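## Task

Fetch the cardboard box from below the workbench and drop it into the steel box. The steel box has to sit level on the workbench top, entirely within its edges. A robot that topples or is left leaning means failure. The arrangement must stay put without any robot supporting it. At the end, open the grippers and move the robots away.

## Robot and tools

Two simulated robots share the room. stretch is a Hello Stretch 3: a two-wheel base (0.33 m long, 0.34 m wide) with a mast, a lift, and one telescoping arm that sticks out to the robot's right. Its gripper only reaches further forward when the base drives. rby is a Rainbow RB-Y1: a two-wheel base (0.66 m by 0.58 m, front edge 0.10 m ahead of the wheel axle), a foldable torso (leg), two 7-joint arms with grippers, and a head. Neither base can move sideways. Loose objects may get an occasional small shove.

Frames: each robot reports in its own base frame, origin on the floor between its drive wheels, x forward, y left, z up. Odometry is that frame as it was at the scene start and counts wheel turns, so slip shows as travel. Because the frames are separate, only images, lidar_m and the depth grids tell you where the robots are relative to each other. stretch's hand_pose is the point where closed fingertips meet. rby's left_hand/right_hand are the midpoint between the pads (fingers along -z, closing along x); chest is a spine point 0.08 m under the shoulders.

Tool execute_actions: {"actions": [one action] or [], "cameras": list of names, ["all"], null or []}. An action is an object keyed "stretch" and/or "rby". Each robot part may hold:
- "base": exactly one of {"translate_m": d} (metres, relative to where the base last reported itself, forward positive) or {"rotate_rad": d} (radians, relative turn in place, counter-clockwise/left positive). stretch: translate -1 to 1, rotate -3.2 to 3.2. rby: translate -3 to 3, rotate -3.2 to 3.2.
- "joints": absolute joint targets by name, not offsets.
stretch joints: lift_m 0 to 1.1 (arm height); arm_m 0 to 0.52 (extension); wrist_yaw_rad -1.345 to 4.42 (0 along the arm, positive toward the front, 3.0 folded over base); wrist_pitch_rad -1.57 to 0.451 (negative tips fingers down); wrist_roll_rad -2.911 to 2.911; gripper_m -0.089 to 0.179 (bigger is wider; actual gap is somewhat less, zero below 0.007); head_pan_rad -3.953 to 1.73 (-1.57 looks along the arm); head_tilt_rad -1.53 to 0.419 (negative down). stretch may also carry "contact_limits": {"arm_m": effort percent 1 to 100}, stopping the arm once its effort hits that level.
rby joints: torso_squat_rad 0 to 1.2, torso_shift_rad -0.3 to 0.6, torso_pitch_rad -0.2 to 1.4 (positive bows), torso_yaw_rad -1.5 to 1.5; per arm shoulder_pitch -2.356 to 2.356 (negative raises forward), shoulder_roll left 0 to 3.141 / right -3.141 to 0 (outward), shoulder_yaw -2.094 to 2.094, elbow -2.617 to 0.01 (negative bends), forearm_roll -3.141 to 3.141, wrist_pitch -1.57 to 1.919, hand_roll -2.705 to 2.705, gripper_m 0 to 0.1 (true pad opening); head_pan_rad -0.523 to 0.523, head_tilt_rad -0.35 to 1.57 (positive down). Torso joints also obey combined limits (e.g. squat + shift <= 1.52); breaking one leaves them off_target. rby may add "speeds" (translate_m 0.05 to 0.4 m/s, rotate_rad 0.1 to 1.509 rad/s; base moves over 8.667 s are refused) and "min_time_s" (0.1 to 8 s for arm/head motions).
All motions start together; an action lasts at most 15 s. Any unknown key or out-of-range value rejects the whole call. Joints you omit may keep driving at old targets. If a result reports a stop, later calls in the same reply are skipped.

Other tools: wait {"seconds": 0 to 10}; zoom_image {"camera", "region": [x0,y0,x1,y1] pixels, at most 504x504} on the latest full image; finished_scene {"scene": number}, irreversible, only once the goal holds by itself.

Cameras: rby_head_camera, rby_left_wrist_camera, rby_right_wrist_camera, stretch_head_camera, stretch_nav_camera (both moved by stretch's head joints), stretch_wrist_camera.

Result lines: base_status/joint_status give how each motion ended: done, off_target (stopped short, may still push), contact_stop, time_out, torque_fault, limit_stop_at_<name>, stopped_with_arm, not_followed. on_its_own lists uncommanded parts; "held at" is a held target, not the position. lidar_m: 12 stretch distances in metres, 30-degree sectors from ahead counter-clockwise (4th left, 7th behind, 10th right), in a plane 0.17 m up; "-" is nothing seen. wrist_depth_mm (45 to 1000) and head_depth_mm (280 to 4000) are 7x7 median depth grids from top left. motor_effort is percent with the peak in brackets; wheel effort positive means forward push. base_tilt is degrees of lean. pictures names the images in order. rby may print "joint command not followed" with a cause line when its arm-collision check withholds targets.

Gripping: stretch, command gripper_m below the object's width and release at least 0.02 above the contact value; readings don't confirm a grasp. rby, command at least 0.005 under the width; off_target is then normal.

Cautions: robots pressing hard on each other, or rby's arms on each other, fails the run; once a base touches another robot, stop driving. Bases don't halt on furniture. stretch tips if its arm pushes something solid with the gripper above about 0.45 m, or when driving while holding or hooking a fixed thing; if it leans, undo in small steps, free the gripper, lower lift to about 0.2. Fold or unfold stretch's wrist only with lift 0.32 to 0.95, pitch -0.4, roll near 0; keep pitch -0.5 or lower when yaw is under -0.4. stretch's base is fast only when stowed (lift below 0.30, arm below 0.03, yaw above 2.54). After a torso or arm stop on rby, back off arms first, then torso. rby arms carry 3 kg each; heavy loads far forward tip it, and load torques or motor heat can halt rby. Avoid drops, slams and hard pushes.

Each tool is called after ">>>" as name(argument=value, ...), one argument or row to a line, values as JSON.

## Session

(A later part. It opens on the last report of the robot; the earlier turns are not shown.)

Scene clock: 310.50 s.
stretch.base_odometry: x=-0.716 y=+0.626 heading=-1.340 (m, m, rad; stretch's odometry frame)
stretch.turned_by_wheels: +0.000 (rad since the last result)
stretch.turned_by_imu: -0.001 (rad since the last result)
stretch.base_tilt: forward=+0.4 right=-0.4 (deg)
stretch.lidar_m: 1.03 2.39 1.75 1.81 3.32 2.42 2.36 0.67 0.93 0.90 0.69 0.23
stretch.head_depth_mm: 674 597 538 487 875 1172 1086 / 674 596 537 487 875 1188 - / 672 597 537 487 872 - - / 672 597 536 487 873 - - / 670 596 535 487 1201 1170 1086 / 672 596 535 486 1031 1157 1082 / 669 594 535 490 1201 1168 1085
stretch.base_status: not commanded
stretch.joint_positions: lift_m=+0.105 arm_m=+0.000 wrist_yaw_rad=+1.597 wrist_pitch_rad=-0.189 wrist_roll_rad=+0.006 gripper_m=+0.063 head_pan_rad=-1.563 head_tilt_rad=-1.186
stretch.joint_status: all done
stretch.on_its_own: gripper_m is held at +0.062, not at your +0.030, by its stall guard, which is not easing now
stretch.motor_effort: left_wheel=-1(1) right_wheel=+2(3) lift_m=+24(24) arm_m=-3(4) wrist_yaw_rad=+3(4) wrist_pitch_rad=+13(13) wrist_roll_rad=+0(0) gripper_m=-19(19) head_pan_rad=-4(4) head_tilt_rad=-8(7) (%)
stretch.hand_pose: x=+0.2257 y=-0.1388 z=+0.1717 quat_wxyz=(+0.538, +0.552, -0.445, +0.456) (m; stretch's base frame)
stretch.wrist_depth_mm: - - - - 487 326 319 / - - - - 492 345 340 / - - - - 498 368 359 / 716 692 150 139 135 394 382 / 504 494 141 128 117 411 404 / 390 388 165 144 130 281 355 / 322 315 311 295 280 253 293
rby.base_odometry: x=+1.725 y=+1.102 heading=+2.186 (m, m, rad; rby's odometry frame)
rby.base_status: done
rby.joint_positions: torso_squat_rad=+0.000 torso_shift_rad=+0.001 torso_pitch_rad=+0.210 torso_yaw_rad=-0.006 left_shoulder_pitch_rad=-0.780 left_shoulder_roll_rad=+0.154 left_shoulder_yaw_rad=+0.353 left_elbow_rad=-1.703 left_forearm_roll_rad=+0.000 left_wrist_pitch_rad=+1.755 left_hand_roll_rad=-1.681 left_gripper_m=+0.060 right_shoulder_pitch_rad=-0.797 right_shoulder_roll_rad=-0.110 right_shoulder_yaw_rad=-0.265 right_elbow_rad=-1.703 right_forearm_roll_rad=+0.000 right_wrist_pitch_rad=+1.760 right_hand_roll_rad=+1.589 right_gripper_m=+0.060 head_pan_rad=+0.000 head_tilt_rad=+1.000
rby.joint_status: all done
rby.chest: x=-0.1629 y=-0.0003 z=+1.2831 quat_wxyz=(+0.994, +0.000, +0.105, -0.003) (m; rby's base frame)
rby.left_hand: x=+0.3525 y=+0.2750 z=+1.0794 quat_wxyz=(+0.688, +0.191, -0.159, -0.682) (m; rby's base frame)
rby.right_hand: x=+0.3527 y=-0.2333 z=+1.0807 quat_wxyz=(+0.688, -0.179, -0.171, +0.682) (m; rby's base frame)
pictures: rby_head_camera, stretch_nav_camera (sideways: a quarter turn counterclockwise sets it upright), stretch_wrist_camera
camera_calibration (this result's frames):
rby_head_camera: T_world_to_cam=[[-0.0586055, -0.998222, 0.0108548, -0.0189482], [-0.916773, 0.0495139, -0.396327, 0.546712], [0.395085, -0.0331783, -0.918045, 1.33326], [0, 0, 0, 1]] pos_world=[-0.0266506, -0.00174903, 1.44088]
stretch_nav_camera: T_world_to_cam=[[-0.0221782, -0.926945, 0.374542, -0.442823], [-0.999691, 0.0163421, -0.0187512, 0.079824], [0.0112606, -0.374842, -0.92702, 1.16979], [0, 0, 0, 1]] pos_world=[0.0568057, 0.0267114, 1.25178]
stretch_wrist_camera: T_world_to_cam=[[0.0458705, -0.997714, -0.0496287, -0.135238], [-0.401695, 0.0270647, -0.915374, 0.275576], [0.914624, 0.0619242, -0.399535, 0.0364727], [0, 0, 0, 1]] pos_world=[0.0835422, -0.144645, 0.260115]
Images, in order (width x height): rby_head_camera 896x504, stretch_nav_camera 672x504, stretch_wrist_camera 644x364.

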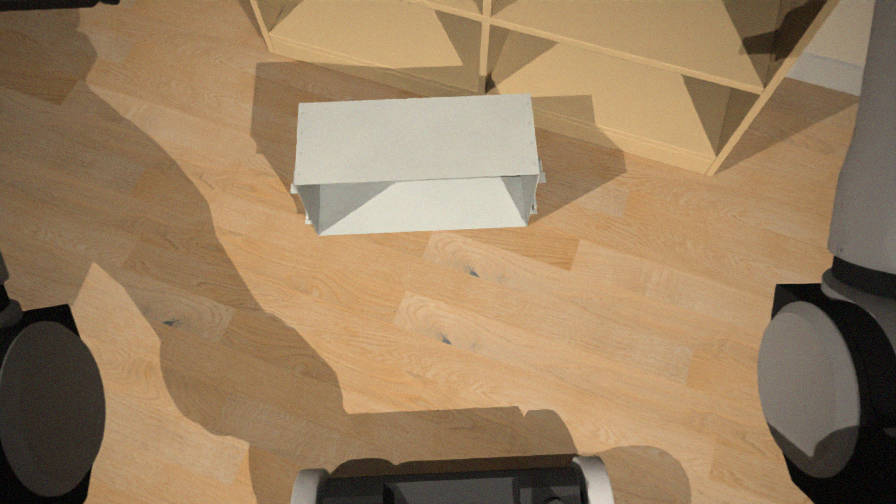

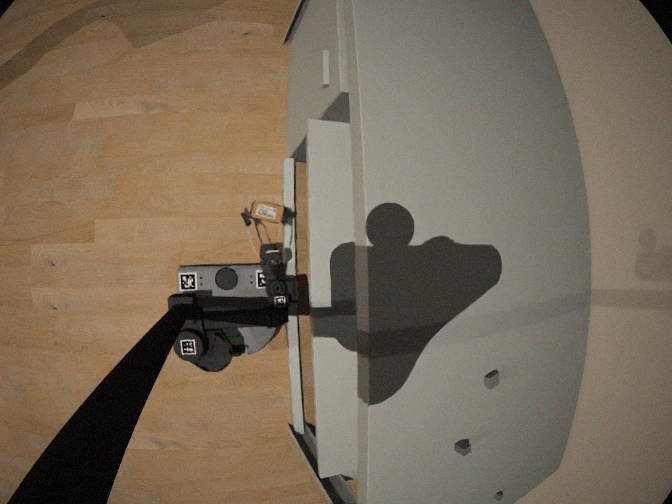

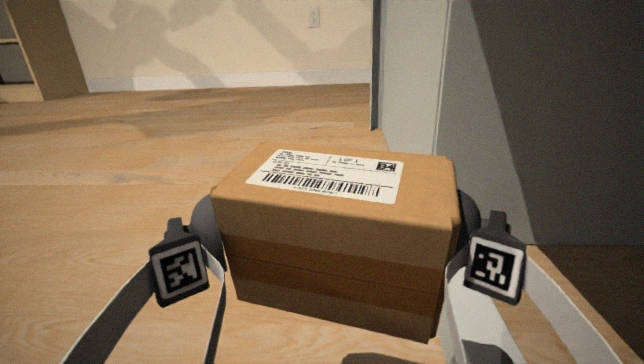

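>>> execute_actions(
  actions=[
    {"stretch":{"base":{"rotate_rad":-0.3}},"rby":{"base":{"translate_m":-0.2},"joints":{"torso_squat_rad":1.05,"torso_shift_rad":0.45,"torso_pitch_rad":0.95,"head_tilt_rad":0.3,"left_shoulder_pitch_rad":-1.0,"left_shoulder_roll_rad":0.222,"left_shoulder_yaw_rad":0.31,"left_elbow_rad":-0.3,"left_wrist_pitch_rad":-0.85,"left_hand_roll_rad":-1.57,"right_shoulder_pitch_rad":-1.0,"right_shoulder_roll_rad":-0.21,"right_shoulder_yaw_rad":-0.31,"right_elbow_rad":-0.3,"right_wrist_pitch_rad":-0.85,"right_hand_roll_rad":1.57}}},
  ],
  cameras=["rby_head_camera","rby_left_wrist_camera","rby_right_wrist_camera"],
)

Scene clock: 335.73 s.
stretch.base_odometry: x=-0.716 y=+0.626 heading=-1.640 (m, m, rad; stretch's odometry frame)
stretch.turned_by_wheels: -0.300 (rad since the last result)
stretch.turned_by_imu: -0.299 (rad since the last result)
stretch.base_tilt: forward=+0.4 right=-0.4 (deg)
stretch.lidar_m: 0.52 2.29 2.56 1.63 4.92 2.78 2.36 0.67 0.77 0.93 0.91 0.23
stretch.head_depth_mm: 674 596 537 533 1254 1168 1089 / 672 596 537 507 1252 1189 - / 671 587 536 500 1228 - - / 671 596 535 494 876 - - / 672 595 535 487 863 1174 1084 / 670 595 535 486 842 1158 1085 / 671 595 536 486 823 1159 1089
stretch.base_status: done
stretch.joint_positions: lift_m=+0.105 arm_m=+0.000 wrist_yaw_rad=+1.597 wrist_pitch_rad=-0.189 wrist_roll_rad=+0.006 gripper_m=+0.063 head_pan_rad=-1.563 head_tilt_rad=-1.186
stretch.joint_status: not commanded
stretch.on_its_own: gripper_m is held at +0.062, not at your +0.030, by its stall guard, which is not easing now
stretch.motor_effort: left_wheel=+2(6) right_wheel=-2(5) lift_m=+24(24) arm_m=-3(3) wrist_yaw_rad=+3(3) wrist_pitch_rad=+13(13) wrist_roll_rad=+0(0) gripper_m=-19(19) head_pan_rad=-5(4) head_tilt_rad=-7(7) (%)
stretch.hand_pose: x=+0.2257 y=-0.1387 z=+0.1717 quat_wxyz=(+0.538, +0.552, -0.445, +0.456) (m; stretch's base frame)
stretch.wrist_depth_mm: - - - 397 413 440 473 / - - - 429 441 471 512 / - - - 445 473 505 549 / 724 687 150 139 135 537 577 / 509 501 140 128 117 462 441 / 392 386 165 144 130 333 354 / 322 312 310 295 228 298 294
rby.base_odometry: x=+1.840 y=+0.939 heading=+2.186 (m, m, rad; rby's odometry frame)
rby.base_status: done
rby.joint_positions: torso_squat_rad=+1.050 torso_shift_rad=+0.450 torso_pitch_rad=+0.950 torso_yaw_rad=-0.006 left_shoulder_pitch_rad=-1.000 left_shoulder_roll_rad=+0.222 left_shoulder_yaw_rad=+0.310 left_elbow_rad=-0.300 left_forearm_roll_rad=+0.000 left_wrist_pitch_rad=-0.850 left_hand_roll_rad=-1.570 left_gripper_m=+0.060 right_shoulder_pitch_rad=-1.000 right_shoulder_roll_rad=-0.210 right_shoulder_yaw_rad=-0.310 right_elbow_rad=-0.300 right_forearm_roll_rad=+0.000 right_wrist_pitch_rad=-0.850 right_hand_roll_rad=+1.570 right_gripper_m=+0.060 head_pan_rad=+0.000 head_tilt_rad=+0.300
rby.joint_status: all done
rby.chest: x=+0.1753 y=-0.0001 z=+0.7740 quat_wxyz=(+0.889, -0.001, +0.457, -0.003) (m; rby's base frame)
rby.left_hand: x=+0.5536 y=+0.2611 z=+0.2091 quat_wxyz=(+0.579, +0.417, -0.376, -0.592) (m; rby's base frame)
rby.right_hand: x=+0.5497 y=-0.2619 z=+0.2099 quat_wxyz=(+0.582, -0.416, -0.374, +0.590) (m; rby's base frame)
pictures: rby_head_camera, rby_left_wrist_camera, rby_right_wrist_camera
camera_calibration (this result's frames):
rby_head_camera: T_world_to_cam=[[-0.0556337, -0.998315, 0.0164723, 0.00826516], [-0.932069, 0.0460127, -0.359347, 0.694343], [0.357984, -0.0353452, -0.933059, 0.628973], [0, 0, 0, 1]] pos_world=[0.422473, -0.00146621, 0.836243]
rby_left_wrist_camera: T_world_to_cam=[[-0.00397242, -0.999742, -0.0223705, 0.263577], [-0.863029, 0.0147279, -0.504939, 0.613582], [0.505138, 0.0173006, -0.862865, -0.0198141], [0, 0, 0, 1]] pos_world=[0.540595, 0.254815, 0.298621]
rby_right_wrist_camera: T_world_to_cam=[[-0.0403126, -0.996672, 0.0708511, -0.256916], [-0.881741, 0.0021298, -0.471729, 0.617965], [0.470008, -0.081489, -0.878892, -0.00612164], [0, 0, 0, 1]] pos_world=[0.537405, -0.257876, 0.304334]
Images, in order (width x height): rby_head_camera 896x504, rby_left_wrist_camera 644x364, rby_right_wrist_camera 644x364.

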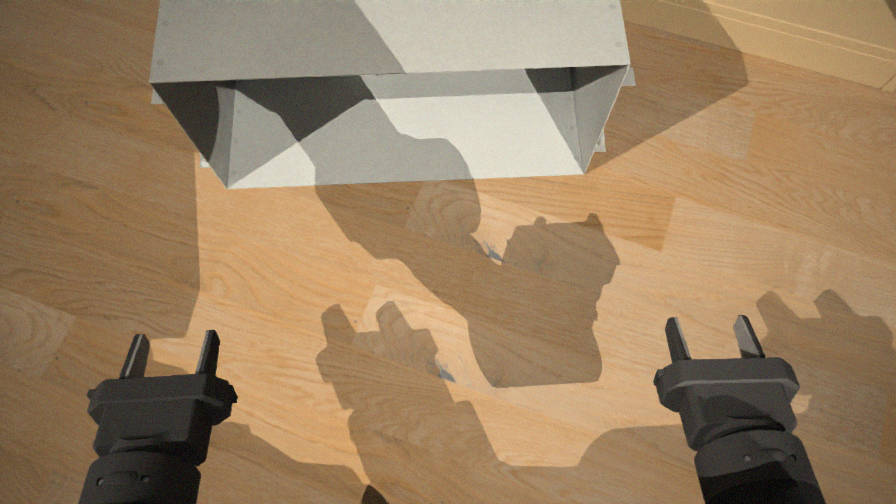

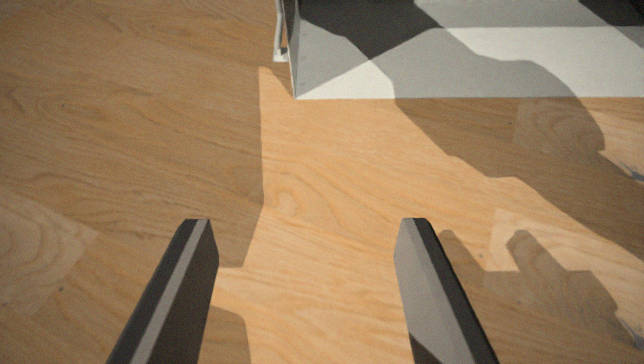

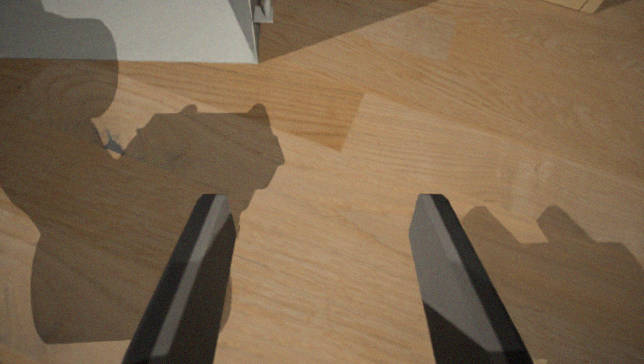

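>>> execute_actions(
  actions=[
    {"stretch":{"base":{"translate_m":-0.35}},"rby":{"base":{"rotate_rad":0.04},"joints":{"left_shoulder_pitch_rad":-0.97,"left_elbow_rad":-0.1,"left_wrist_pitch_rad":-0.95,"left_hand_roll_rad":1.57,"left_gripper_m":0.08,"right_shoulder_pitch_rad":-0.97,"right_shoulder_yaw_rad":-0.25,"right_elbow_rad":-0.1,"right_wrist_pitch_rad":-0.95,"right_hand_roll_rad":-1.57,"right_gripper_m":0.08}}},
  ],
  cameras=[],
)

>>> execute_actions(
  actions=[
    {"stretch":{"base":{"rotate_rad":0.3}},"rby":{"base":{"translate_m":0.27}}},
  ],
)

Scene clock: 367.33 s.
stretch.base_odometry: x=-0.692 y=+0.975 heading=-1.640 (m, m, rad; stretch's odometry frame)
stretch.turned_by_wheels: +0.000 (rad since the last result)
stretch.turned_by_imu: -0.004 (rad since the last result)
stretch.base_tilt: forward=+0.5 right=-0.4 (deg)
stretch.lidar_m: 0.87 2.63 1.82 1.62 4.33 2.39 2.02 2.02 0.43 0.64 1.01 0.23
stretch.head_depth_mm: 1209 597 561 1387 1271 1174 1090 / 673 596 552 951 1262 1191 - / 672 597 543 943 1268 - - / 671 597 537 921 1270 - - / 671 595 535 898 1256 1171 1084 / 671 596 536 885 1221 1158 1085 / 671 596 535 529 1208 1167 1086
stretch.base_status: done
stretch.joint_positions: lift_m=+0.105 arm_m=+0.000 wrist_yaw_rad=+1.597 wrist_pitch_rad=-0.189 wrist_roll_rad=+0.006 gripper_m=+0.063 head_pan_rad=-1.563 head_tilt_rad=-1.186
stretch.joint_status: not commanded
stretch.on_its_own: gripper_m is held at +0.062, not at your +0.030, by its stall guard, which is not easing now
stretch.motor_effort: left_wheel=+2(3) right_wheel=-1(6) lift_m=+24(24) arm_m=-3(3) wrist_yaw_rad=+2(2) wrist_pitch_rad=+13(13) wrist_roll_rad=+0(0) gripper_m=-19(20) head_pan_rad=-4(4) head_tilt_rad=-8(8) (%)
stretch.hand_pose: x=+0.2257 y=-0.1387 z=+0.1717 quat_wxyz=(+0.538, +0.552, -0.445, +0.456) (m; stretch's base frame)
stretch.wrist_depth_mm: - - - 734 744 790 783 / - - - 819 803 854 784 / - - - 837 839 876 772 / 722 692 150 139 135 604 597 / 506 497 140 128 117 461 444 / 393 387 165 144 130 278 352 / 322 312 310 296 284 256 292
rby.base_odometry: x=+1.840 y=+0.939 heading=+2.225 (m, m, rad; rby's odometry frame)
rby.base_status: done
rby.joint_positions: torso_squat_rad=+1.050 torso_shift_rad=+0.450 torso_pitch_rad=+0.950 torso_yaw_rad=-0.006 left_shoulder_pitch_rad=-0.970 left_shoulder_roll_rad=+0.222 left_shoulder_yaw_rad=+0.310 left_elbow_rad=-0.100 left_forearm_roll_rad=+0.000 left_wrist_pitch_rad=-0.950 left_hand_roll_rad=+1.570 left_gripper_m=+0.080 right_shoulder_pitch_rad=-0.970 right_shoulder_roll_rad=-0.210 right_shoulder_yaw_rad=-0.250 right_elbow_rad=-0.100 right_forearm_roll_rad=+0.000 right_wrist_pitch_rad=-0.950 right_hand_roll_rad=-1.570 right_gripper_m=+0.080 head_pan_rad=+0.000 head_tilt_rad=+0.300
rby.joint_status: all done
rby.chest: x=+0.1753 y=-0.0001 z=+0.7741 quat_wxyz=(+0.889, -0.001, +0.457, -0.003) (m; rby's base frame)
rby.left_hand: x=+0.4747 y=+0.2685 z=+0.1756 quat_wxyz=(+0.615, -0.334, -0.383, +0.603) (m; rby's base frame)
rby.right_hand: x=+0.4707 y=-0.2553 z=+0.1759 quat_wxyz=(+0.632, +0.342, -0.371, -0.588) (m; rby's base frame)
pictures: none
No camera images: the call's "cameras" was empty. Leave "cameras" out to get every camera's image.

Scene clock: 369.30 s.
stretch.base_odometry: x=-0.692 y=+0.975 heading=-1.340 (m, m, rad; stretch's odometry frame)
stretch.turned_by_wheels: +0.300 (rad since the last result)
stretch.turned_by_imu: +0.296 (rad since the last result)
stretch.base_tilt: forward=+0.5 right=-0.4 (deg)
stretch.lidar_m: 1.44 2.64 1.83 4.82 2.86 2.08 2.00 0.44 0.43 1.00 1.10 0.23
stretch.head_depth_mm: 674 597 537 885 1257 1171 1086 / 672 597 537 908 1242 1191 - / 671 595 536 908 1250 - - / 672 597 536 907 1250 - - / 670 596 535 905 1256 1170 1083 / 669 596 536 919 1255 1153 1086 / 670 595 535 918 1254 1170 1085
stretch.base_status: done
stretch.joint_positions: lift_m=+0.105 arm_m=+0.000 wrist_yaw_rad=+1.598 wrist_pitch_rad=-0.189 wrist_roll_rad=+0.006 gripper_m=+0.063 head_pan_rad=-1.563 head_tilt_rad=-1.186
stretch.joint_status: not commanded
stretch.on_its_own: gripper_m is held at +0.062, not at your +0.030, by its stall guard, which is not easing now
stretch.motor_effort: left_wheel=-2(4) right_wheel=+3(6) lift_m=+24(24) arm_m=-3(3) wrist_yaw_rad=+2(2) wrist_pitch_rad=+12(13) wrist_roll_rad=+0(0) gripper_m=-19(19) head_pan_rad=-4(4) head_tilt_rad=-8(8) (%)
stretch.hand_pose: x=+0.2257 y=-0.1387 z=+0.1717 quat_wxyz=(+0.538, +0.552, -0.445, +0.456) (m; stretch's base frame)
stretch.wrist_depth_mm: - - - - 992 616 607 / - - - - - 662 648 / - - - - 832 700 692 / 715 686 151 139 135 573 595 / 509 501 140 128 117 374 441 / 391 388 165 144 130 333 312 / 323 312 311 298 283 297 245
rby.base_odometry: x=+1.676 y=+1.153 heading=+2.225 (m, m, rad; rby's odometry frame)
rby.base_status: done
rby.joint_positions: torso_squat_rad=+1.050 torso_shift_rad=+0.450 torso_pitch_rad=+0.950 torso_yaw_rad=-0.006 left_shoulder_pitch_rad=-0.970 left_shoulder_roll_rad=+0.222 left_shoulder_yaw_rad=+0.310 left_elbow_rad=-0.100 left_forearm_roll_rad=+0.000 left_wrist_pitch_rad=-0.950 left_hand_roll_rad=+1.570 left_gripper_m=+0.080 right_shoulder_pitch_rad=-0.970 right_shoulder_roll_rad=-0.210 right_shoulder_yaw_rad=-0.250 right_elbow_rad=-0.100 right_forearm_roll_rad=+0.000 right_wrist_pitch_rad=-0.950 right_hand_roll_rad=-1.570 right_gripper_m=+0.080 head_pan_rad=+0.000 head_tilt_rad=+0.300
rby.joint_status: not commanded
rby.chest: x=+0.1753 y=-0.0001 z=+0.7741 quat_wxyz=(+0.889, -0.001, +0.457, -0.003) (m; rby's base frame)
rby.left_hand: x=+0.4747 y=+0.2685 z=+0.1756 quat_wxyz=(+0.615, -0.334, -0.383, +0.603) (m; rby's base frame)
rby.right_hand: x=+0.4707 y=-0.2553 z=+0.1759 quat_wxyz=(+0.632, +0.342, -0.371, -0.588) (m; rby's base frame)
pictures: rby_head_camera, rby_left_wrist_camera, rby_right_wrist_camera, stretch_head_camera (sideways: a quarter turn clockwise sets it upright), stretch_nav_camera (sideways: a quarter turn counterclockwise sets it upright), stretch_wrist_camera
camera_calibration (this result's frames):
rby_head_camera: T_world_to_cam=[[-0.0556043, -0.998317, 0.0164732, 0.00826709], [-0.932049, 0.0459827, -0.359404, 0.694387], [0.358041, -0.0353382, -0.933037, 0.62897], [0, 0, 0, 1]] pos_world=[0.422464, -0.00144993, 0.836281]
rby_left_wrist_camera: T_world_to_cam=[[-0.0617412, 0.996143, 0.0623543, -0.253363], [-0.151793, -0.0711182, 0.98585, -0.0479337], [0.986482, 0.0514026, 0.155598, -0.425515], [0, 0, 0, 1]] pos_world=[0.396844, 0.270849, 0.129263]
rby_right_wrist_camera: T_world_to_cam=[[-0.055477, 0.996502, -0.062504, 0.288293], [-0.182253, 0.0514421, 0.981905, -0.0400897], [0.981685, 0.0658647, 0.178762, -0.387707], [0, 0, 0, 1]] pos_world=[0.389293, -0.259686, 0.126691]
stretch_head_camera: T_world_to_cam=[[-0.0140624, 0.909542, -0.415374, 0.560025], [0.999865, 0.0163197, 0.00188492, -0.00593667], [0.0084932, -0.415291, -0.909649, 1.13875], [0, 0, 0, 1]] pos_world=[0.00413951, -0.0363548, 1.2685]
stretch_nav_camera: T_world_to_cam=[[-0.0221927, -0.926944, 0.374542, -0.442823], [-0.99969, 0.0163577, -0.0187512, 0.079824], [0.0112547, -0.374842, -0.92702, 1.16979], [0, 0, 0, 1]] pos_world=[0.0568062, 0.0267106, 1.25178]
stretch_wrist_camera: T_world_to_cam=[[0.0465379, -0.997683, -0.0496284, -0.135221], [-0.4017, 0.0267966, -0.915379, 0.275538], [0.914588, 0.0625356, -0.399522, 0.0365577], [0, 0, 0, 1]] pos_world=[0.0835415, -0.144577, 0.260117]
Images, in order (width x height): rby_head_camera 896x504, rby_left_wrist_camera 644x364, rby_right_wrist_camera 644x364, stretch_head_camera 896x504, stretch_nav_camera 672x504, stretch_wrist_camera 644x364.

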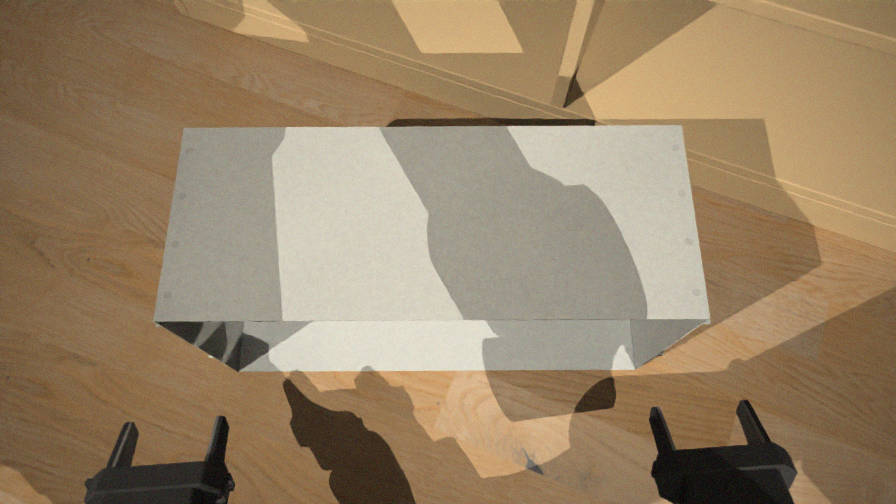

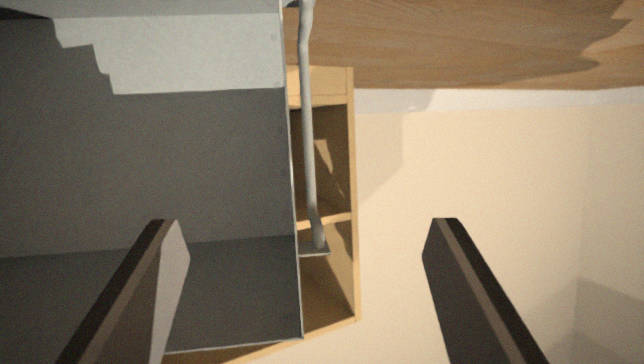

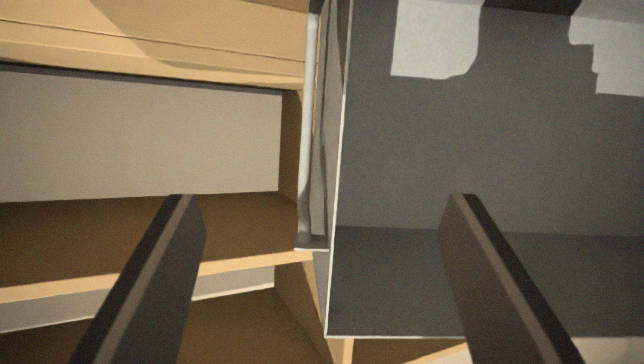

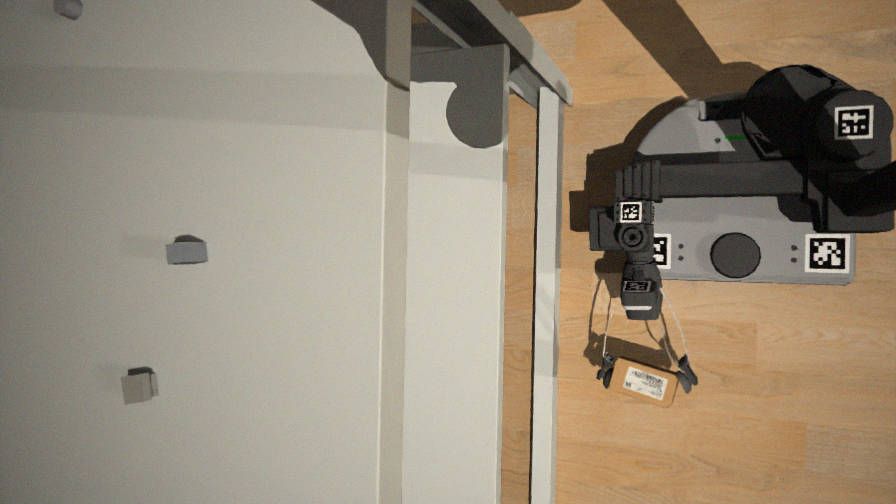

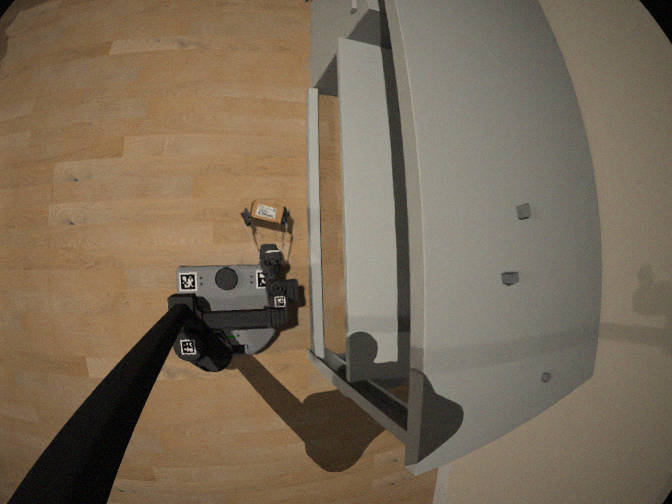

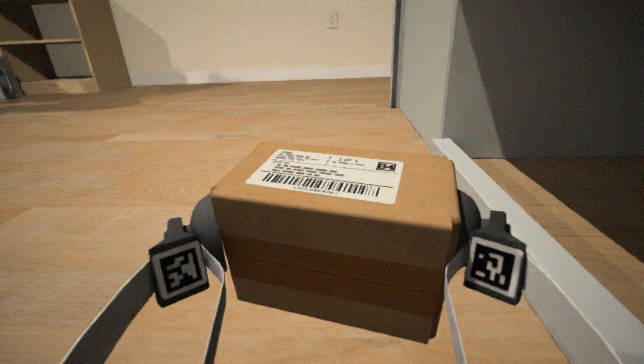

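>>> execute_actions(
  actions=[
    {"stretch":{"joints":{"lift_m":0.5}},"rby":{"base":{"translate_m":0.105},"speeds":{"translate_m":0.1}}},
  ],
  cameras=["rby_head_camera","rby_left_wrist_camera","rby_right_wrist_camera"],
)

Scene clock: 383.97 s.
stretch.base_odometry: x=-0.692 y=+0.975 heading=-1.340 (m, m, rad; stretch's odometry frame)
stretch.turned_by_wheels: +0.000 (rad since the last result)
stretch.turned_by_imu: -0.002 (rad since the last result)
stretch.base_tilt: forward=+0.5 right=-0.4 (deg)
stretch.lidar_m: 1.36 2.73 1.92 4.83 2.86 2.08 2.01 0.44 0.43 1.00 1.04 0.87
stretch.head_depth_mm: 675 597 537 886 1255 1173 - / 674 597 537 907 1249 1183 - / 673 597 537 909 - - - / 671 596 536 908 1253 - 1058 / 671 596 537 908 1270 1166 1086 / 671 595 536 920 1250 1167 1083 / 670 595 535 917 1229 1155 1084
stretch.base_status: not commanded
stretch.joint_positions: lift_m=+0.500 arm_m=+0.000 wrist_yaw_rad=+1.598 wrist_pitch_rad=-0.189 wrist_roll_rad=+0.006 gripper_m=+0.063 head_pan_rad=-1.563 head_tilt_rad=-1.186
stretch.joint_status: all done
stretch.on_its_own: gripper_m is held at +0.062, not at your +0.030, by its stall guard, which is not easing now
stretch.motor_effort: left_wheel=-2(1) right_wheel=+2(3) lift_m=+24(24) arm_m=-3(3) wrist_yaw_rad=+2(3) wrist_pitch_rad=+13(13) wrist_roll_rad=+0(0) gripper_m=-19(19) head_pan_rad=-3(4) head_tilt_rad=-8(8) (%)
stretch.hand_pose: x=+0.2257 y=-0.1387 z=+0.5667 quat_wxyz=(+0.538, +0.552, -0.445, +0.456) (m; stretch's base frame)
stretch.wrist_depth_mm: - - - - - - - / - - - - - 669 650 / - - - - - 688 681 / - - 150 139 135 543 524 / - - 140 128 117 407 390 / - - 165 144 130 850 312 / 804 802 779 751 685 759 268
rby.base_odometry: x=+1.612 y=+1.237 heading=+2.225 (m, m, rad; rby's odometry frame)
rby.base_status: done
rby.joint_positions: torso_squat_rad=+1.050 torso_shift_rad=+0.450 torso_pitch_rad=+0.950 torso_yaw_rad=-0.006 left_shoulder_pitch_rad=-0.970 left_shoulder_roll_rad=+0.222 left_shoulder_yaw_rad=+0.310 left_elbow_rad=-0.100 left_forearm_roll_rad=+0.000 left_wrist_pitch_rad=-0.950 left_hand_roll_rad=+1.570 left_gripper_m=+0.080 right_shoulder_pitch_rad=-0.970 right_shoulder_roll_rad=-0.210 right_shoulder_yaw_rad=-0.250 right_elbow_rad=-0.100 right_forearm_roll_rad=+0.000 right_wrist_pitch_rad=-0.950 right_hand_roll_rad=-1.570 right_gripper_m=+0.080 head_pan_rad=+0.000 head_tilt_rad=+0.300
rby.joint_status: not commanded
rby.chest: x=+0.1752 y=-0.0001 z=+0.7741 quat_wxyz=(+0.889, -0.001, +0.457, -0.003) (m; rby's base frame)
rby.left_hand: x=+0.4747 y=+0.2685 z=+0.1757 quat_wxyz=(+0.615, -0.334, -0.383, +0.603) (m; rby's base frame)
rby.right_hand: x=+0.4707 y=-0.2553 z=+0.1759 quat_wxyz=(+0.632, +0.342, -0.371, -0.588) (m; rby's base frame)
pictures: rby_head_camera, rby_left_wrist_camera, rby_right_wrist_camera
camera_calibration (this result's frames):
rby_head_camera: T_world_to_cam=[[-0.0556059, -0.998317, 0.0164684, 0.00826912], [-0.932016, 0.0459828, -0.359488, 0.694426], [0.358125, -0.0353384, -0.933005, 0.628962], [0, 0, 0, 1]] pos_world=[0.422429, -0.00144994, 0.836325]
rby_left_wrist_camera: T_world_to_cam=[[-0.0617571, 0.99614, 0.0623753, -0.25338], [-0.151795, -0.0711416, 0.985848, -0.0479592], [0.986481, 0.0514149, 0.155602, -0.425494], [0, 0, 0, 1]] pos_world=[0.396814, 0.270866, 0.129293]
rby_right_wrist_camera: T_world_to_cam=[[-0.0554596, 0.996501, -0.0625273, 0.288308], [-0.182251, 0.0514683, 0.981904, -0.0401174], [0.981687, 0.0658517, 0.178759, -0.387681], [0, 0, 0, 1]] pos_world=[0.38926, -0.259705, 0.12672]
Images, in order (width x height): rby_head_camera 896x504, rby_left_wrist_camera 644x364, rby_right_wrist_camera 644x364.

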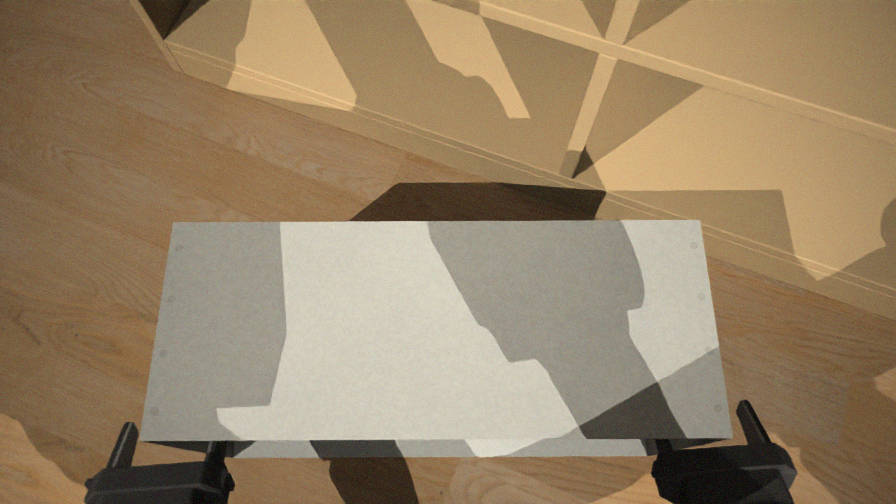

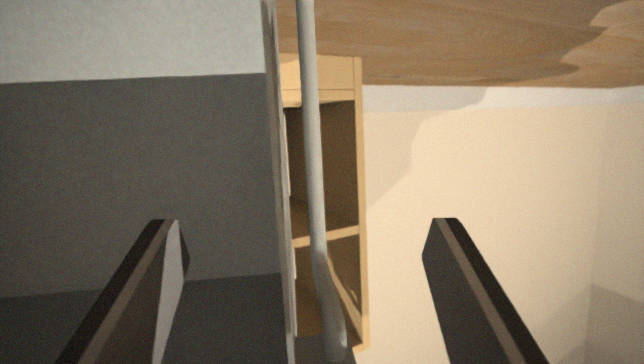

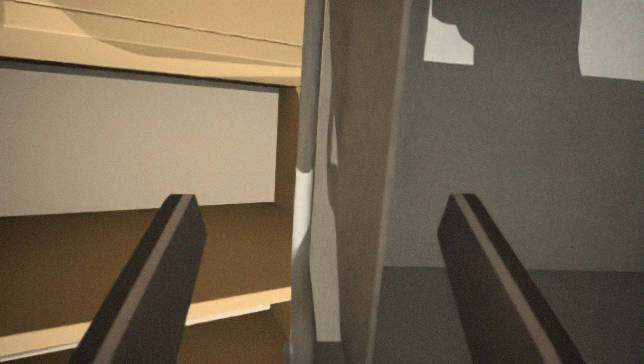

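>>> execute_actions(
  actions=[
    {"rby":{"base":{"translate_m":0.012},"speeds":{"translate_m":0.05}}},
  ],
  cameras=[],
)

>>> execute_actions(
  actions=[
    {"stretch":{"joints":{"lift_m":0.6}},"rby":{"joints":{"left_gripper_m":0,"right_gripper_m":0}}},
  ],
  cameras=["rby_head_camera","rby_left_wrist_camera","rby_right_wrist_camera"],
)

Scene clock: 391.23 s.
stretch.base_odometry: x=-0.692 y=+0.975 heading=-1.340 (m, m, rad; stretch's odometry frame)
stretch.turned_by_wheels: +0.000 (rad since the last result)
stretch.turned_by_imu: -0.001 (rad since the last result)
stretch.base_tilt: forward=+0.4 right=-0.5 (deg)
stretch.lidar_m: 1.37 2.73 1.93 4.81 2.86 2.08 2.00 0.44 0.43 1.00 1.04 0.87
stretch.head_depth_mm: 674 598 537 887 1258 1172 - / 673 597 537 912 1246 1173 - / 673 596 536 909 - - - / 675 596 536 911 1257 - 1059 / 670 597 536 907 1271 1169 1087 / 669 595 535 921 1247 1168 1087 / 673 595 535 920 1228 1154 1088
stretch.base_status: not commanded
stretch.joint_positions: lift_m=+0.500 arm_m=+0.000 wrist_yaw_rad=+1.598 wrist_pitch_rad=-0.189 wrist_roll_rad=+0.006 gripper_m=+0.063 head_pan_rad=-1.563 head_tilt_rad=-1.186
stretch.joint_status: not commanded
stretch.on_its_own: gripper_m is held at +0.062, not at your +0.030, by its stall guard, which is not easing now
stretch.motor_effort: left_wheel=-2(1) right_wheel=+2(2) lift_m=+24(24) arm_m=-3(3) wrist_yaw_rad=+2(2) wrist_pitch_rad=+13(13) wrist_roll_rad=+0(0) gripper_m=-19(19) head_pan_rad=-3(3) head_tilt_rad=-8(7) (%)
stretch.hand_pose: x=+0.2257 y=-0.1387 z=+0.5667 quat_wxyz=(+0.538, +0.552, -0.445, +0.456) (m; stretch's base frame)
stretch.wrist_depth_mm: - - - - - - - / - - - - - 666 645 / - - - - - 690 672 / - - 150 139 135 539 525 / - - 140 128 117 409 391 / - 979 165 144 130 846 312 / 830 799 805 748 679 749 267
rby.base_odometry: x=+1.605 y=+1.246 heading=+2.225 (m, m, rad; rby's odometry frame)
rby.base_status: done
rby.joint_positions: torso_squat_rad=+1.050 torso_shift_rad=+0.450 torso_pitch_rad=+0.950 torso_yaw_rad=-0.006 left_shoulder_pitch_rad=-0.970 left_shoulder_roll_rad=+0.222 left_shoulder_yaw_rad=+0.310 left_elbow_rad=-0.100 left_forearm_roll_rad=+0.000 left_wrist_pitch_rad=-0.950 left_hand_roll_rad=+1.570 left_gripper_m=+0.080 right_shoulder_pitch_rad=-0.969 right_shoulder_roll_rad=-0.210 right_shoulder_yaw_rad=-0.250 right_elbow_rad=-0.099 right_forearm_roll_rad=+0.000 right_wrist_pitch_rad=-0.950 right_hand_roll_rad=-1.570 right_gripper_m=+0.080 head_pan_rad=+0.000 head_tilt_rad=+0.300
rby.joint_status: not commanded
rby.chest: x=+0.1753 y=-0.0001 z=+0.7740 quat_wxyz=(+0.889, -0.001, +0.457, -0.003) (m; rby's base frame)
rby.left_hand: x=+0.4746 y=+0.2684 z=+0.1756 quat_wxyz=(+0.615, -0.334, -0.383, +0.603) (m; rby's base frame)
rby.right_hand: x=+0.4696 y=-0.2556 z=+0.1754 quat_wxyz=(+0.632, +0.341, -0.370, -0.589) (m; rby's base frame)
pictures: none
No camera images: the call's "cameras" was empty. Leave "cameras" out to get every camera's image.

Scene clock: 392.97 s.
stretch.base_odometry: x=-0.692 y=+0.975 heading=-1.340 (m, m, rad; stretch's odometry frame)
stretch.turned_by_wheels: +0.000 (rad since the last result)
stretch.turned_by_imu: -0.001 (rad since the last result)
stretch.base_tilt: forward=+0.5 right=-0.4 (deg)
stretch.lidar_m: 1.37 2.74 1.93 4.81 2.86 2.08 2.01 0.44 0.43 1.00 1.04 0.87
stretch.head_depth_mm: 674 598 537 887 1259 1171 - / 673 596 536 908 - - - / 673 596 536 910 - - - / 672 595 536 911 1247 - 1055 / 671 596 535 908 1248 1163 1083 / 671 595 535 920 1250 1169 1087 / 670 595 535 918 574 1153 1085
stretch.base_status: not commanded
stretch.joint_positions: lift_m=+0.600 arm_m=+0.000 wrist_yaw_rad=+1.598 wrist_pitch_rad=-0.189 wrist_roll_rad=+0.006 gripper_m=+0.063 head_pan_rad=-1.563 head_tilt_rad=-1.186
stretch.joint_status: all done
stretch.on_its_own: gripper_m is held at +0.062, not at your +0.030, by its stall guard, which is not easing now
stretch.motor_effort: left_wheel=-1(1) right_wheel=+2(2) lift_m=+24(27) arm_m=-4(3) wrist_yaw_rad=+2(2) wrist_pitch_rad=+13(13) wrist_roll_rad=+0(0) gripper_m=-19(20) head_pan_rad=-4(2) head_tilt_rad=-8(7) (%)
stretch.hand_pose: x=+0.2257 y=-0.1387 z=+0.6668 quat_wxyz=(+0.538, +0.552, -0.445, +0.456) (m; stretch's base frame)
stretch.wrist_depth_mm: - - - - - - - / - - - - - - - / - - - - - 706 685 / - - 150 138 135 722 725 / - - 140 128 117 581 563 / - - 165 144 130 431 453 / 951 918 906 874 803 397 371
rby.base_odometry: x=+1.605 y=+1.246 heading=+2.225 (m, m, rad; rby's odometry frame)
rby.base_status: not commanded
rby.joint_positions: torso_squat_rad=+1.050 torso_shift_rad=+0.450 torso_pitch_rad=+0.950 torso_yaw_rad=-0.006 left_shoulder_pitch_rad=-0.972 left_shoulder_roll_rad=+0.215 left_shoulder_yaw_rad=+0.308 left_elbow_rad=-0.100 left_forearm_roll_rad=-0.002 left_wrist_pitch_rad=-0.950 left_hand_roll_rad=+1.570 left_gripper_m=+0.003 right_shoulder_pitch_rad=-0.972 right_shoulder_roll_rad=-0.203 right_shoulder_yaw_rad=-0.248 right_elbow_rad=-0.099 right_forearm_roll_rad=+0.002 right_wrist_pitch_rad=-0.950 right_hand_roll_rad=-1.570 right_gripper_m=+0.003 head_pan_rad=+0.000 head_tilt_rad=+0.300
rby.joint_status: all done
rby.chest: x=+0.1753 y=-0.0001 z=+0.7740 quat_wxyz=(+0.889, -0.001, +0.457, -0.002) (m; rby's base frame)
rby.left_hand: x=+0.4745 y=+0.2633 z=+0.1752 quat_wxyz=(+0.616, -0.336, -0.380, +0.603) (m; rby's base frame)
rby.right_hand: x=+0.4702 y=-0.2499 z=+0.1753 quat_wxyz=(+0.633, +0.344, -0.368, -0.588) (m; rby's base frame)
pictures: rby_head_camera, rby_left_wrist_camera, rby_right_wrist_camera
camera_calibration (this result's frames):
rby_head_camera: T_world_to_cam=[[-0.0555627, -0.998322, 0.0163122, 0.00835951], [-0.932078, 0.0460046, -0.359326, 0.694336], [0.357972, -0.0351694, -0.93307, 0.628983], [0, 0, 0, 1]] pos_world=[0.422481, -0.00147623, 0.836241]
rby_left_wrist_camera: T_world_to_cam=[[-0.0567523, 0.9968, 0.0562854, -0.249695], [-0.151596, -0.0643262, 0.986347, -0.0499047], [0.986812, 0.0474449, 0.154761, -0.423925], [0, 0, 0, 1]] pos_world=[0.396598, 0.265799, 0.128885]
rby_right_wrist_camera: T_world_to_cam=[[-0.0599158, 0.996652, -0.0556388, 0.283809], [-0.180799, 0.0439817, 0.982536, -0.0424977], [0.981693, 0.0689289, 0.177558, -0.386413], [0, 0, 0, 1]] pos_world=[0.38866, -0.254355, 0.126157]
Images, in order (width x height): rby_head_camera 896x504, rby_left_wrist_camera 644x364, rby_right_wrist_camera 644x364.

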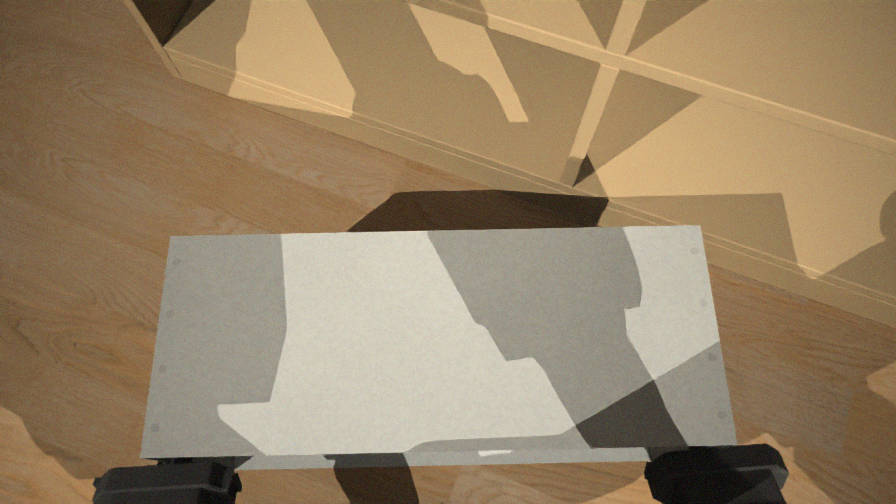

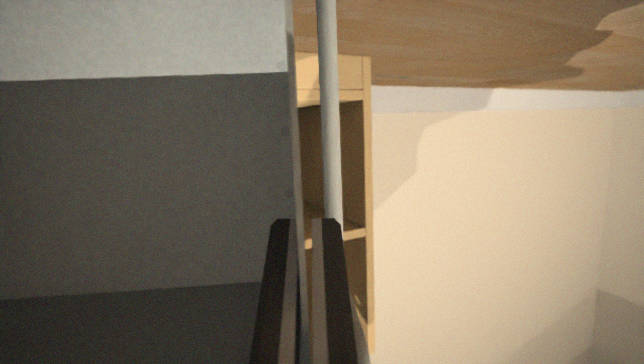

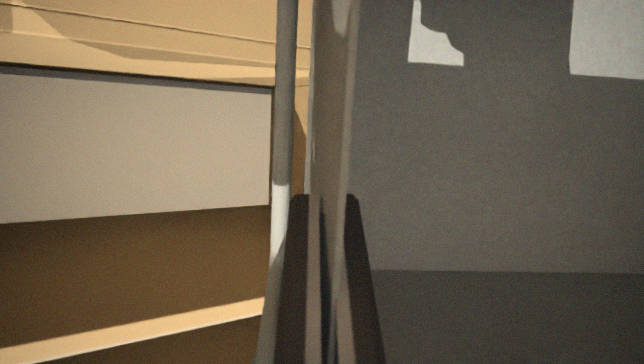

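>>> execute_actions(
  actions=[
    {"stretch":{"joints":{"lift_m":0.95}},"rby":{"base":{"translate_m":-0.35},"speeds":{"translate_m":0.15},"joints":{"left_shoulder_roll_rad":0.21,"right_shoulder_roll_rad":-0.198}}},
  ],
  cameras=["rby_head_camera"],
)

>>> execute_actions(
  actions=[
    {"stretch":{"joints":{"lift_m":1.09}},"rby":{"base":{"translate_m":0.17},"speeds":{"translate_m":0.2},"min_time_s":1.4,"joints":{"torso_squat_rad":0.77,"torso_shift_rad":0.35,"left_wrist_pitch_rad":-0.45,"right_wrist_pitch_rad":-0.45,"head_tilt_rad":0.45}}},
  ],
  cameras=["rby_head_camera","rby_left_wrist_camera","rby_right_wrist_camera"],
)

Scene clock: 427.47 s.
stretch.base_odometry: x=-0.692 y=+0.975 heading=-1.340 (m, m, rad; stretch's odometry frame)
stretch.turned_by_wheels: +0.000 (rad since the last result)
stretch.turned_by_imu: -0.002 (rad since the last result)
stretch.base_tilt: forward=+0.4 right=-0.4 (deg)
stretch.lidar_m: 1.37 2.74 1.65 4.82 2.85 2.08 2.01 0.44 0.43 1.00 1.04 0.87
stretch.head_depth_mm: 687 - - 886 1257 1172 1086 / 674 - - 910 1239 1182 1074 / 672 - - 897 1252 - - / 672 596 544 897 1254 - 1061 / 672 596 544 - 1247 1169 1086 / 672 595 - - 1254 1171 1085 / 671 605 - - 1245 1167 1082
stretch.base_status: not commanded
stretch.joint_positions: lift_m=+0.950 arm_m=+0.000 wrist_yaw_rad=+1.598 wrist_pitch_rad=-0.189 wrist_roll_rad=+0.006 gripper_m=+0.063 head_pan_rad=-1.563 head_tilt_rad=-1.186
stretch.joint_status: all done
stretch.on_its_own: gripper_m is held at +0.062, not at your +0.030, by its stall guard, which is not easing now
stretch.motor_effort: left_wheel=-2(2) right_wheel=+3(3) lift_m=+24(26) arm_m=-3(3) wrist_yaw_rad=+3(2) wrist_pitch_rad=+13(13) wrist_roll_rad=+0(0) gripper_m=-20(19) head_pan_rad=-4(4) head_tilt_rad=-8(8) (%)
stretch.hand_pose: x=+0.2257 y=-0.1387 z=+1.0168 quat_wxyz=(+0.538, +0.552, -0.445, +0.456) (m; stretch's base frame)
stretch.wrist_depth_mm: - - - - - - - / - - - - - - - / - - - - - - 995 / - - 150 139 135 667 650 / - - 140 128 117 505 485 / - - 165 144 130 363 385 / - - - - 755 334 320
rby.base_odometry: x=+1.818 y=+0.968 heading=+2.224 (m, m, rad; rby's odometry frame)
rby.base_status: done
rby.joint_positions: torso_squat_rad=+1.050 torso_shift_rad=+0.450 torso_pitch_rad=+0.950 torso_yaw_rad=-0.006 left_shoulder_pitch_rad=-0.971 left_shoulder_roll_rad=+0.210 left_shoulder_yaw_rad=+0.309 left_elbow_rad=-0.101 left_forearm_roll_rad=+0.000 left_wrist_pitch_rad=-0.951 left_hand_roll_rad=+1.570 left_gripper_m=+0.003 right_shoulder_pitch_rad=-0.971 right_shoulder_roll_rad=-0.198 right_shoulder_yaw_rad=-0.250 right_elbow_rad=-0.100 right_forearm_roll_rad=+0.000 right_wrist_pitch_rad=-0.950 right_hand_roll_rad=-1.570 right_gripper_m=+0.003 head_pan_rad=+0.000 head_tilt_rad=+0.300
rby.joint_status: all done
rby.chest: x=+0.1752 y=-0.0001 z=+0.7741 quat_wxyz=(+0.889, -0.001, +0.457, -0.002) (m; rby's base frame)
rby.left_hand: x=+0.4733 y=+0.2609 z=+0.1748 quat_wxyz=(+0.614, -0.337, -0.379, +0.605) (m; rby's base frame)
rby.right_hand: x=+0.4691 y=-0.2476 z=+0.1749 quat_wxyz=(+0.631, +0.345, -0.366, -0.591) (m; rby's base frame)
pictures: rby_head_camera
camera_calibration (this result's frames):
rby_head_camera: T_world_to_cam=[[-0.0555683, -0.998322, 0.016298, 0.00836637], [-0.932016, 0.0460089, -0.359485, 0.694421], [0.358132, -0.035166, -0.933009, 0.628949], [0, 0, 0, 1]] pos_world=[0.422429, -0.00147955, 0.836313]
Images, in order (width x height): rby_head_camera 896x504.

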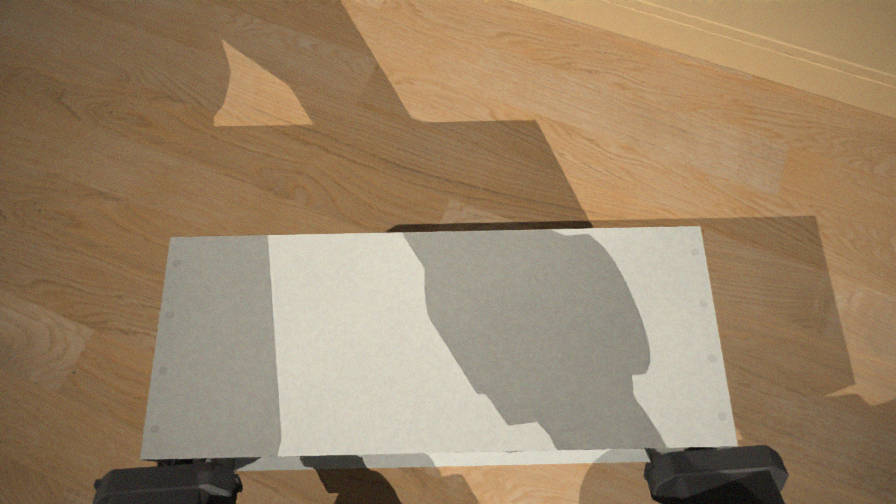

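Scene clock: 429.57 s.
stretch.base_odometry: x=-0.692 y=+0.975 heading=-1.340 (m, m, rad; stretch's odometry frame)
stretch.turned_by_wheels: +0.000 (rad since the last result)
stretch.turned_by_imu: -0.001 (rad since the last result)
stretch.base_tilt: forward=+0.5 right=-0.4 (deg)
stretch.lidar_m: 1.37 2.74 1.78 4.82 2.87 2.08 2.01 0.44 0.43 1.00 1.04 0.87
stretch.head_depth_mm: - 588 537 888 1258 1167 1082 / - 587 537 910 1235 1181 1074 / - 587 537 909 1248 - - / - 582 537 912 1255 - 1062 / - - 528 908 1252 1166 1088 / - - 527 920 1256 1174 1084 / - - 528 918 1252 1168 1090
stretch.base_status: not commanded
stretch.joint_positions: lift_m=+1.090 arm_m=+0.000 wrist_yaw_rad=+1.598 wrist_pitch_rad=-0.189 wrist_roll_rad=+0.006 gripper_m=+0.063 head_pan_rad=-1.563 head_tilt_rad=-1.186
stretch.joint_status: all done
stretch.on_its_own: gripper_m is held at +0.062, not at your +0.030, by its stall guard, which is not easing now
stretch.motor_effort: left_wheel=-2(2) right_wheel=+3(2) lift_m=+24(25) arm_m=-3(3) wrist_yaw_rad=+2(2) wrist_pitch_rad=+13(13) wrist_roll_rad=+0(0) gripper_m=-19(19) head_pan_rad=-3(4) head_tilt_rad=-8(8) (%)
stretch.hand_pose: x=+0.2257 y=-0.1387 z=+1.1568 quat_wxyz=(+0.538, +0.552, -0.445, +0.456) (m; stretch's base frame)
stretch.wrist_depth_mm: - - - - - - - / - - - - - - - / - - - - - - - / - - 151 139 135 983 983 / - - 140 128 117 759 727 / - - 165 144 130 550 581 / - - - - 522 484 478
rby.base_odometry: x=+1.714 y=+1.103 heading=+2.224 (m, m, rad; rby's odometry frame)
rby.base_status: done
rby.joint_positions: torso_squat_rad=+0.770 torso_shift_rad=+0.350 torso_pitch_rad=+0.951 torso_yaw_rad=-0.006 left_shoulder_pitch_rad=-0.970 left_shoulder_roll_rad=+0.206 left_shoulder_yaw_rad=+0.309 left_elbow_rad=-0.099 left_forearm_roll_rad=-0.001 left_wrist_pitch_rad=-0.449 left_hand_roll_rad=+1.570 left_gripper_m=+0.003 right_shoulder_pitch_rad=-0.972 right_shoulder_roll_rad=-0.194 right_shoulder_yaw_rad=-0.249 right_elbow_rad=-0.100 right_forearm_roll_rad=+0.001 right_wrist_pitch_rad=-0.450 right_hand_roll_rad=-1.570 right_gripper_m=+0.003 head_pan_rad=+0.000 head_tilt_rad=+0.450
rby.joint_status: all done
rby.chest: x=+0.1965 y=-0.0002 z=+0.9322 quat_wxyz=(+0.889, -0.001, +0.458, -0.002) (m; rby's base frame)
rby.left_hand: x=+0.4130 y=+0.2607 z=+0.2492 quat_wxyz=(+0.679, -0.174, -0.213, +0.681) (m; rby's base frame)
rby.right_hand: x=+0.4108 y=-0.2519 z=+0.2508 quat_wxyz=(+0.697, +0.179, -0.207, -0.663) (m; rby's base frame)
pictures: rby_head_camera, rby_left_wrist_camera, rby_right_wrist_camera
camera_calibration (this result's frames):
rby_head_camera: T_world_to_cam=[[-0.0532078, -0.998289, 0.0242318, -0.00209061], [-0.975444, 0.046766, -0.215225, 0.638581], [0.213724, -0.0350885, -0.976264, 0.86704], [0, 0, 0, 1]] pos_world=[0.437482, -0.00152778, 0.98395]
rby_left_wrist_camera: T_world_to_cam=[[-0.0572135, 0.996101, 0.067157, -0.257079], [0.347326, -0.043206, 0.936749, -0.331574], [0.935998, 0.07692, -0.3435, -0.2371], [0, 0, 0, 1]] pos_world=[0.32238, 0.259989, 0.246422]
rby_right_wrist_camera: T_world_to_cam=[[-0.0525667, 0.997954, -0.036404, 0.278939], [0.314075, 0.0511262, 0.94802, -0.320223], [0.947942, 0.0384007, -0.31612, -0.211455], [0, 0, 0, 1]] pos_world=[0.315684, -0.253877, 0.246888]
Images, in order (width x height): rby_head_camera 896x504, rby_left_wrist_camera 644x364, rby_right_wrist_camera 644x364.

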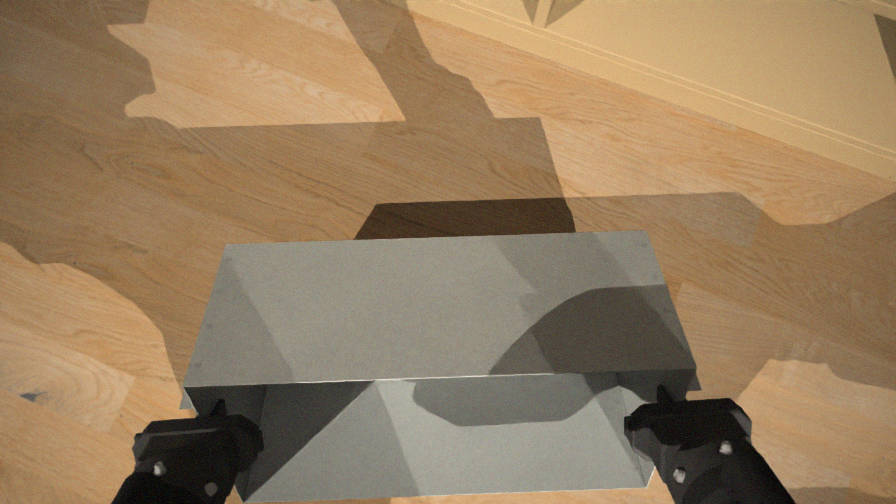

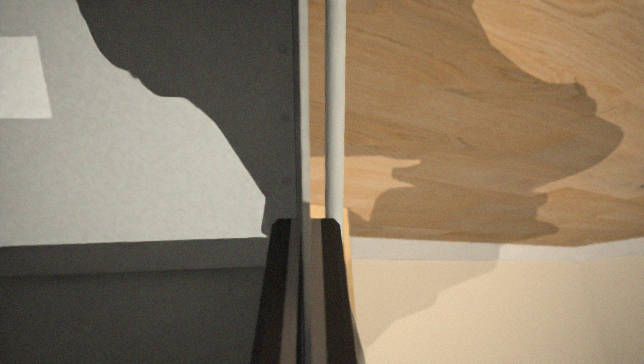

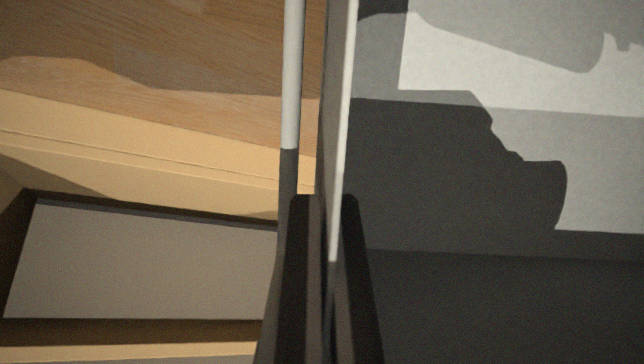

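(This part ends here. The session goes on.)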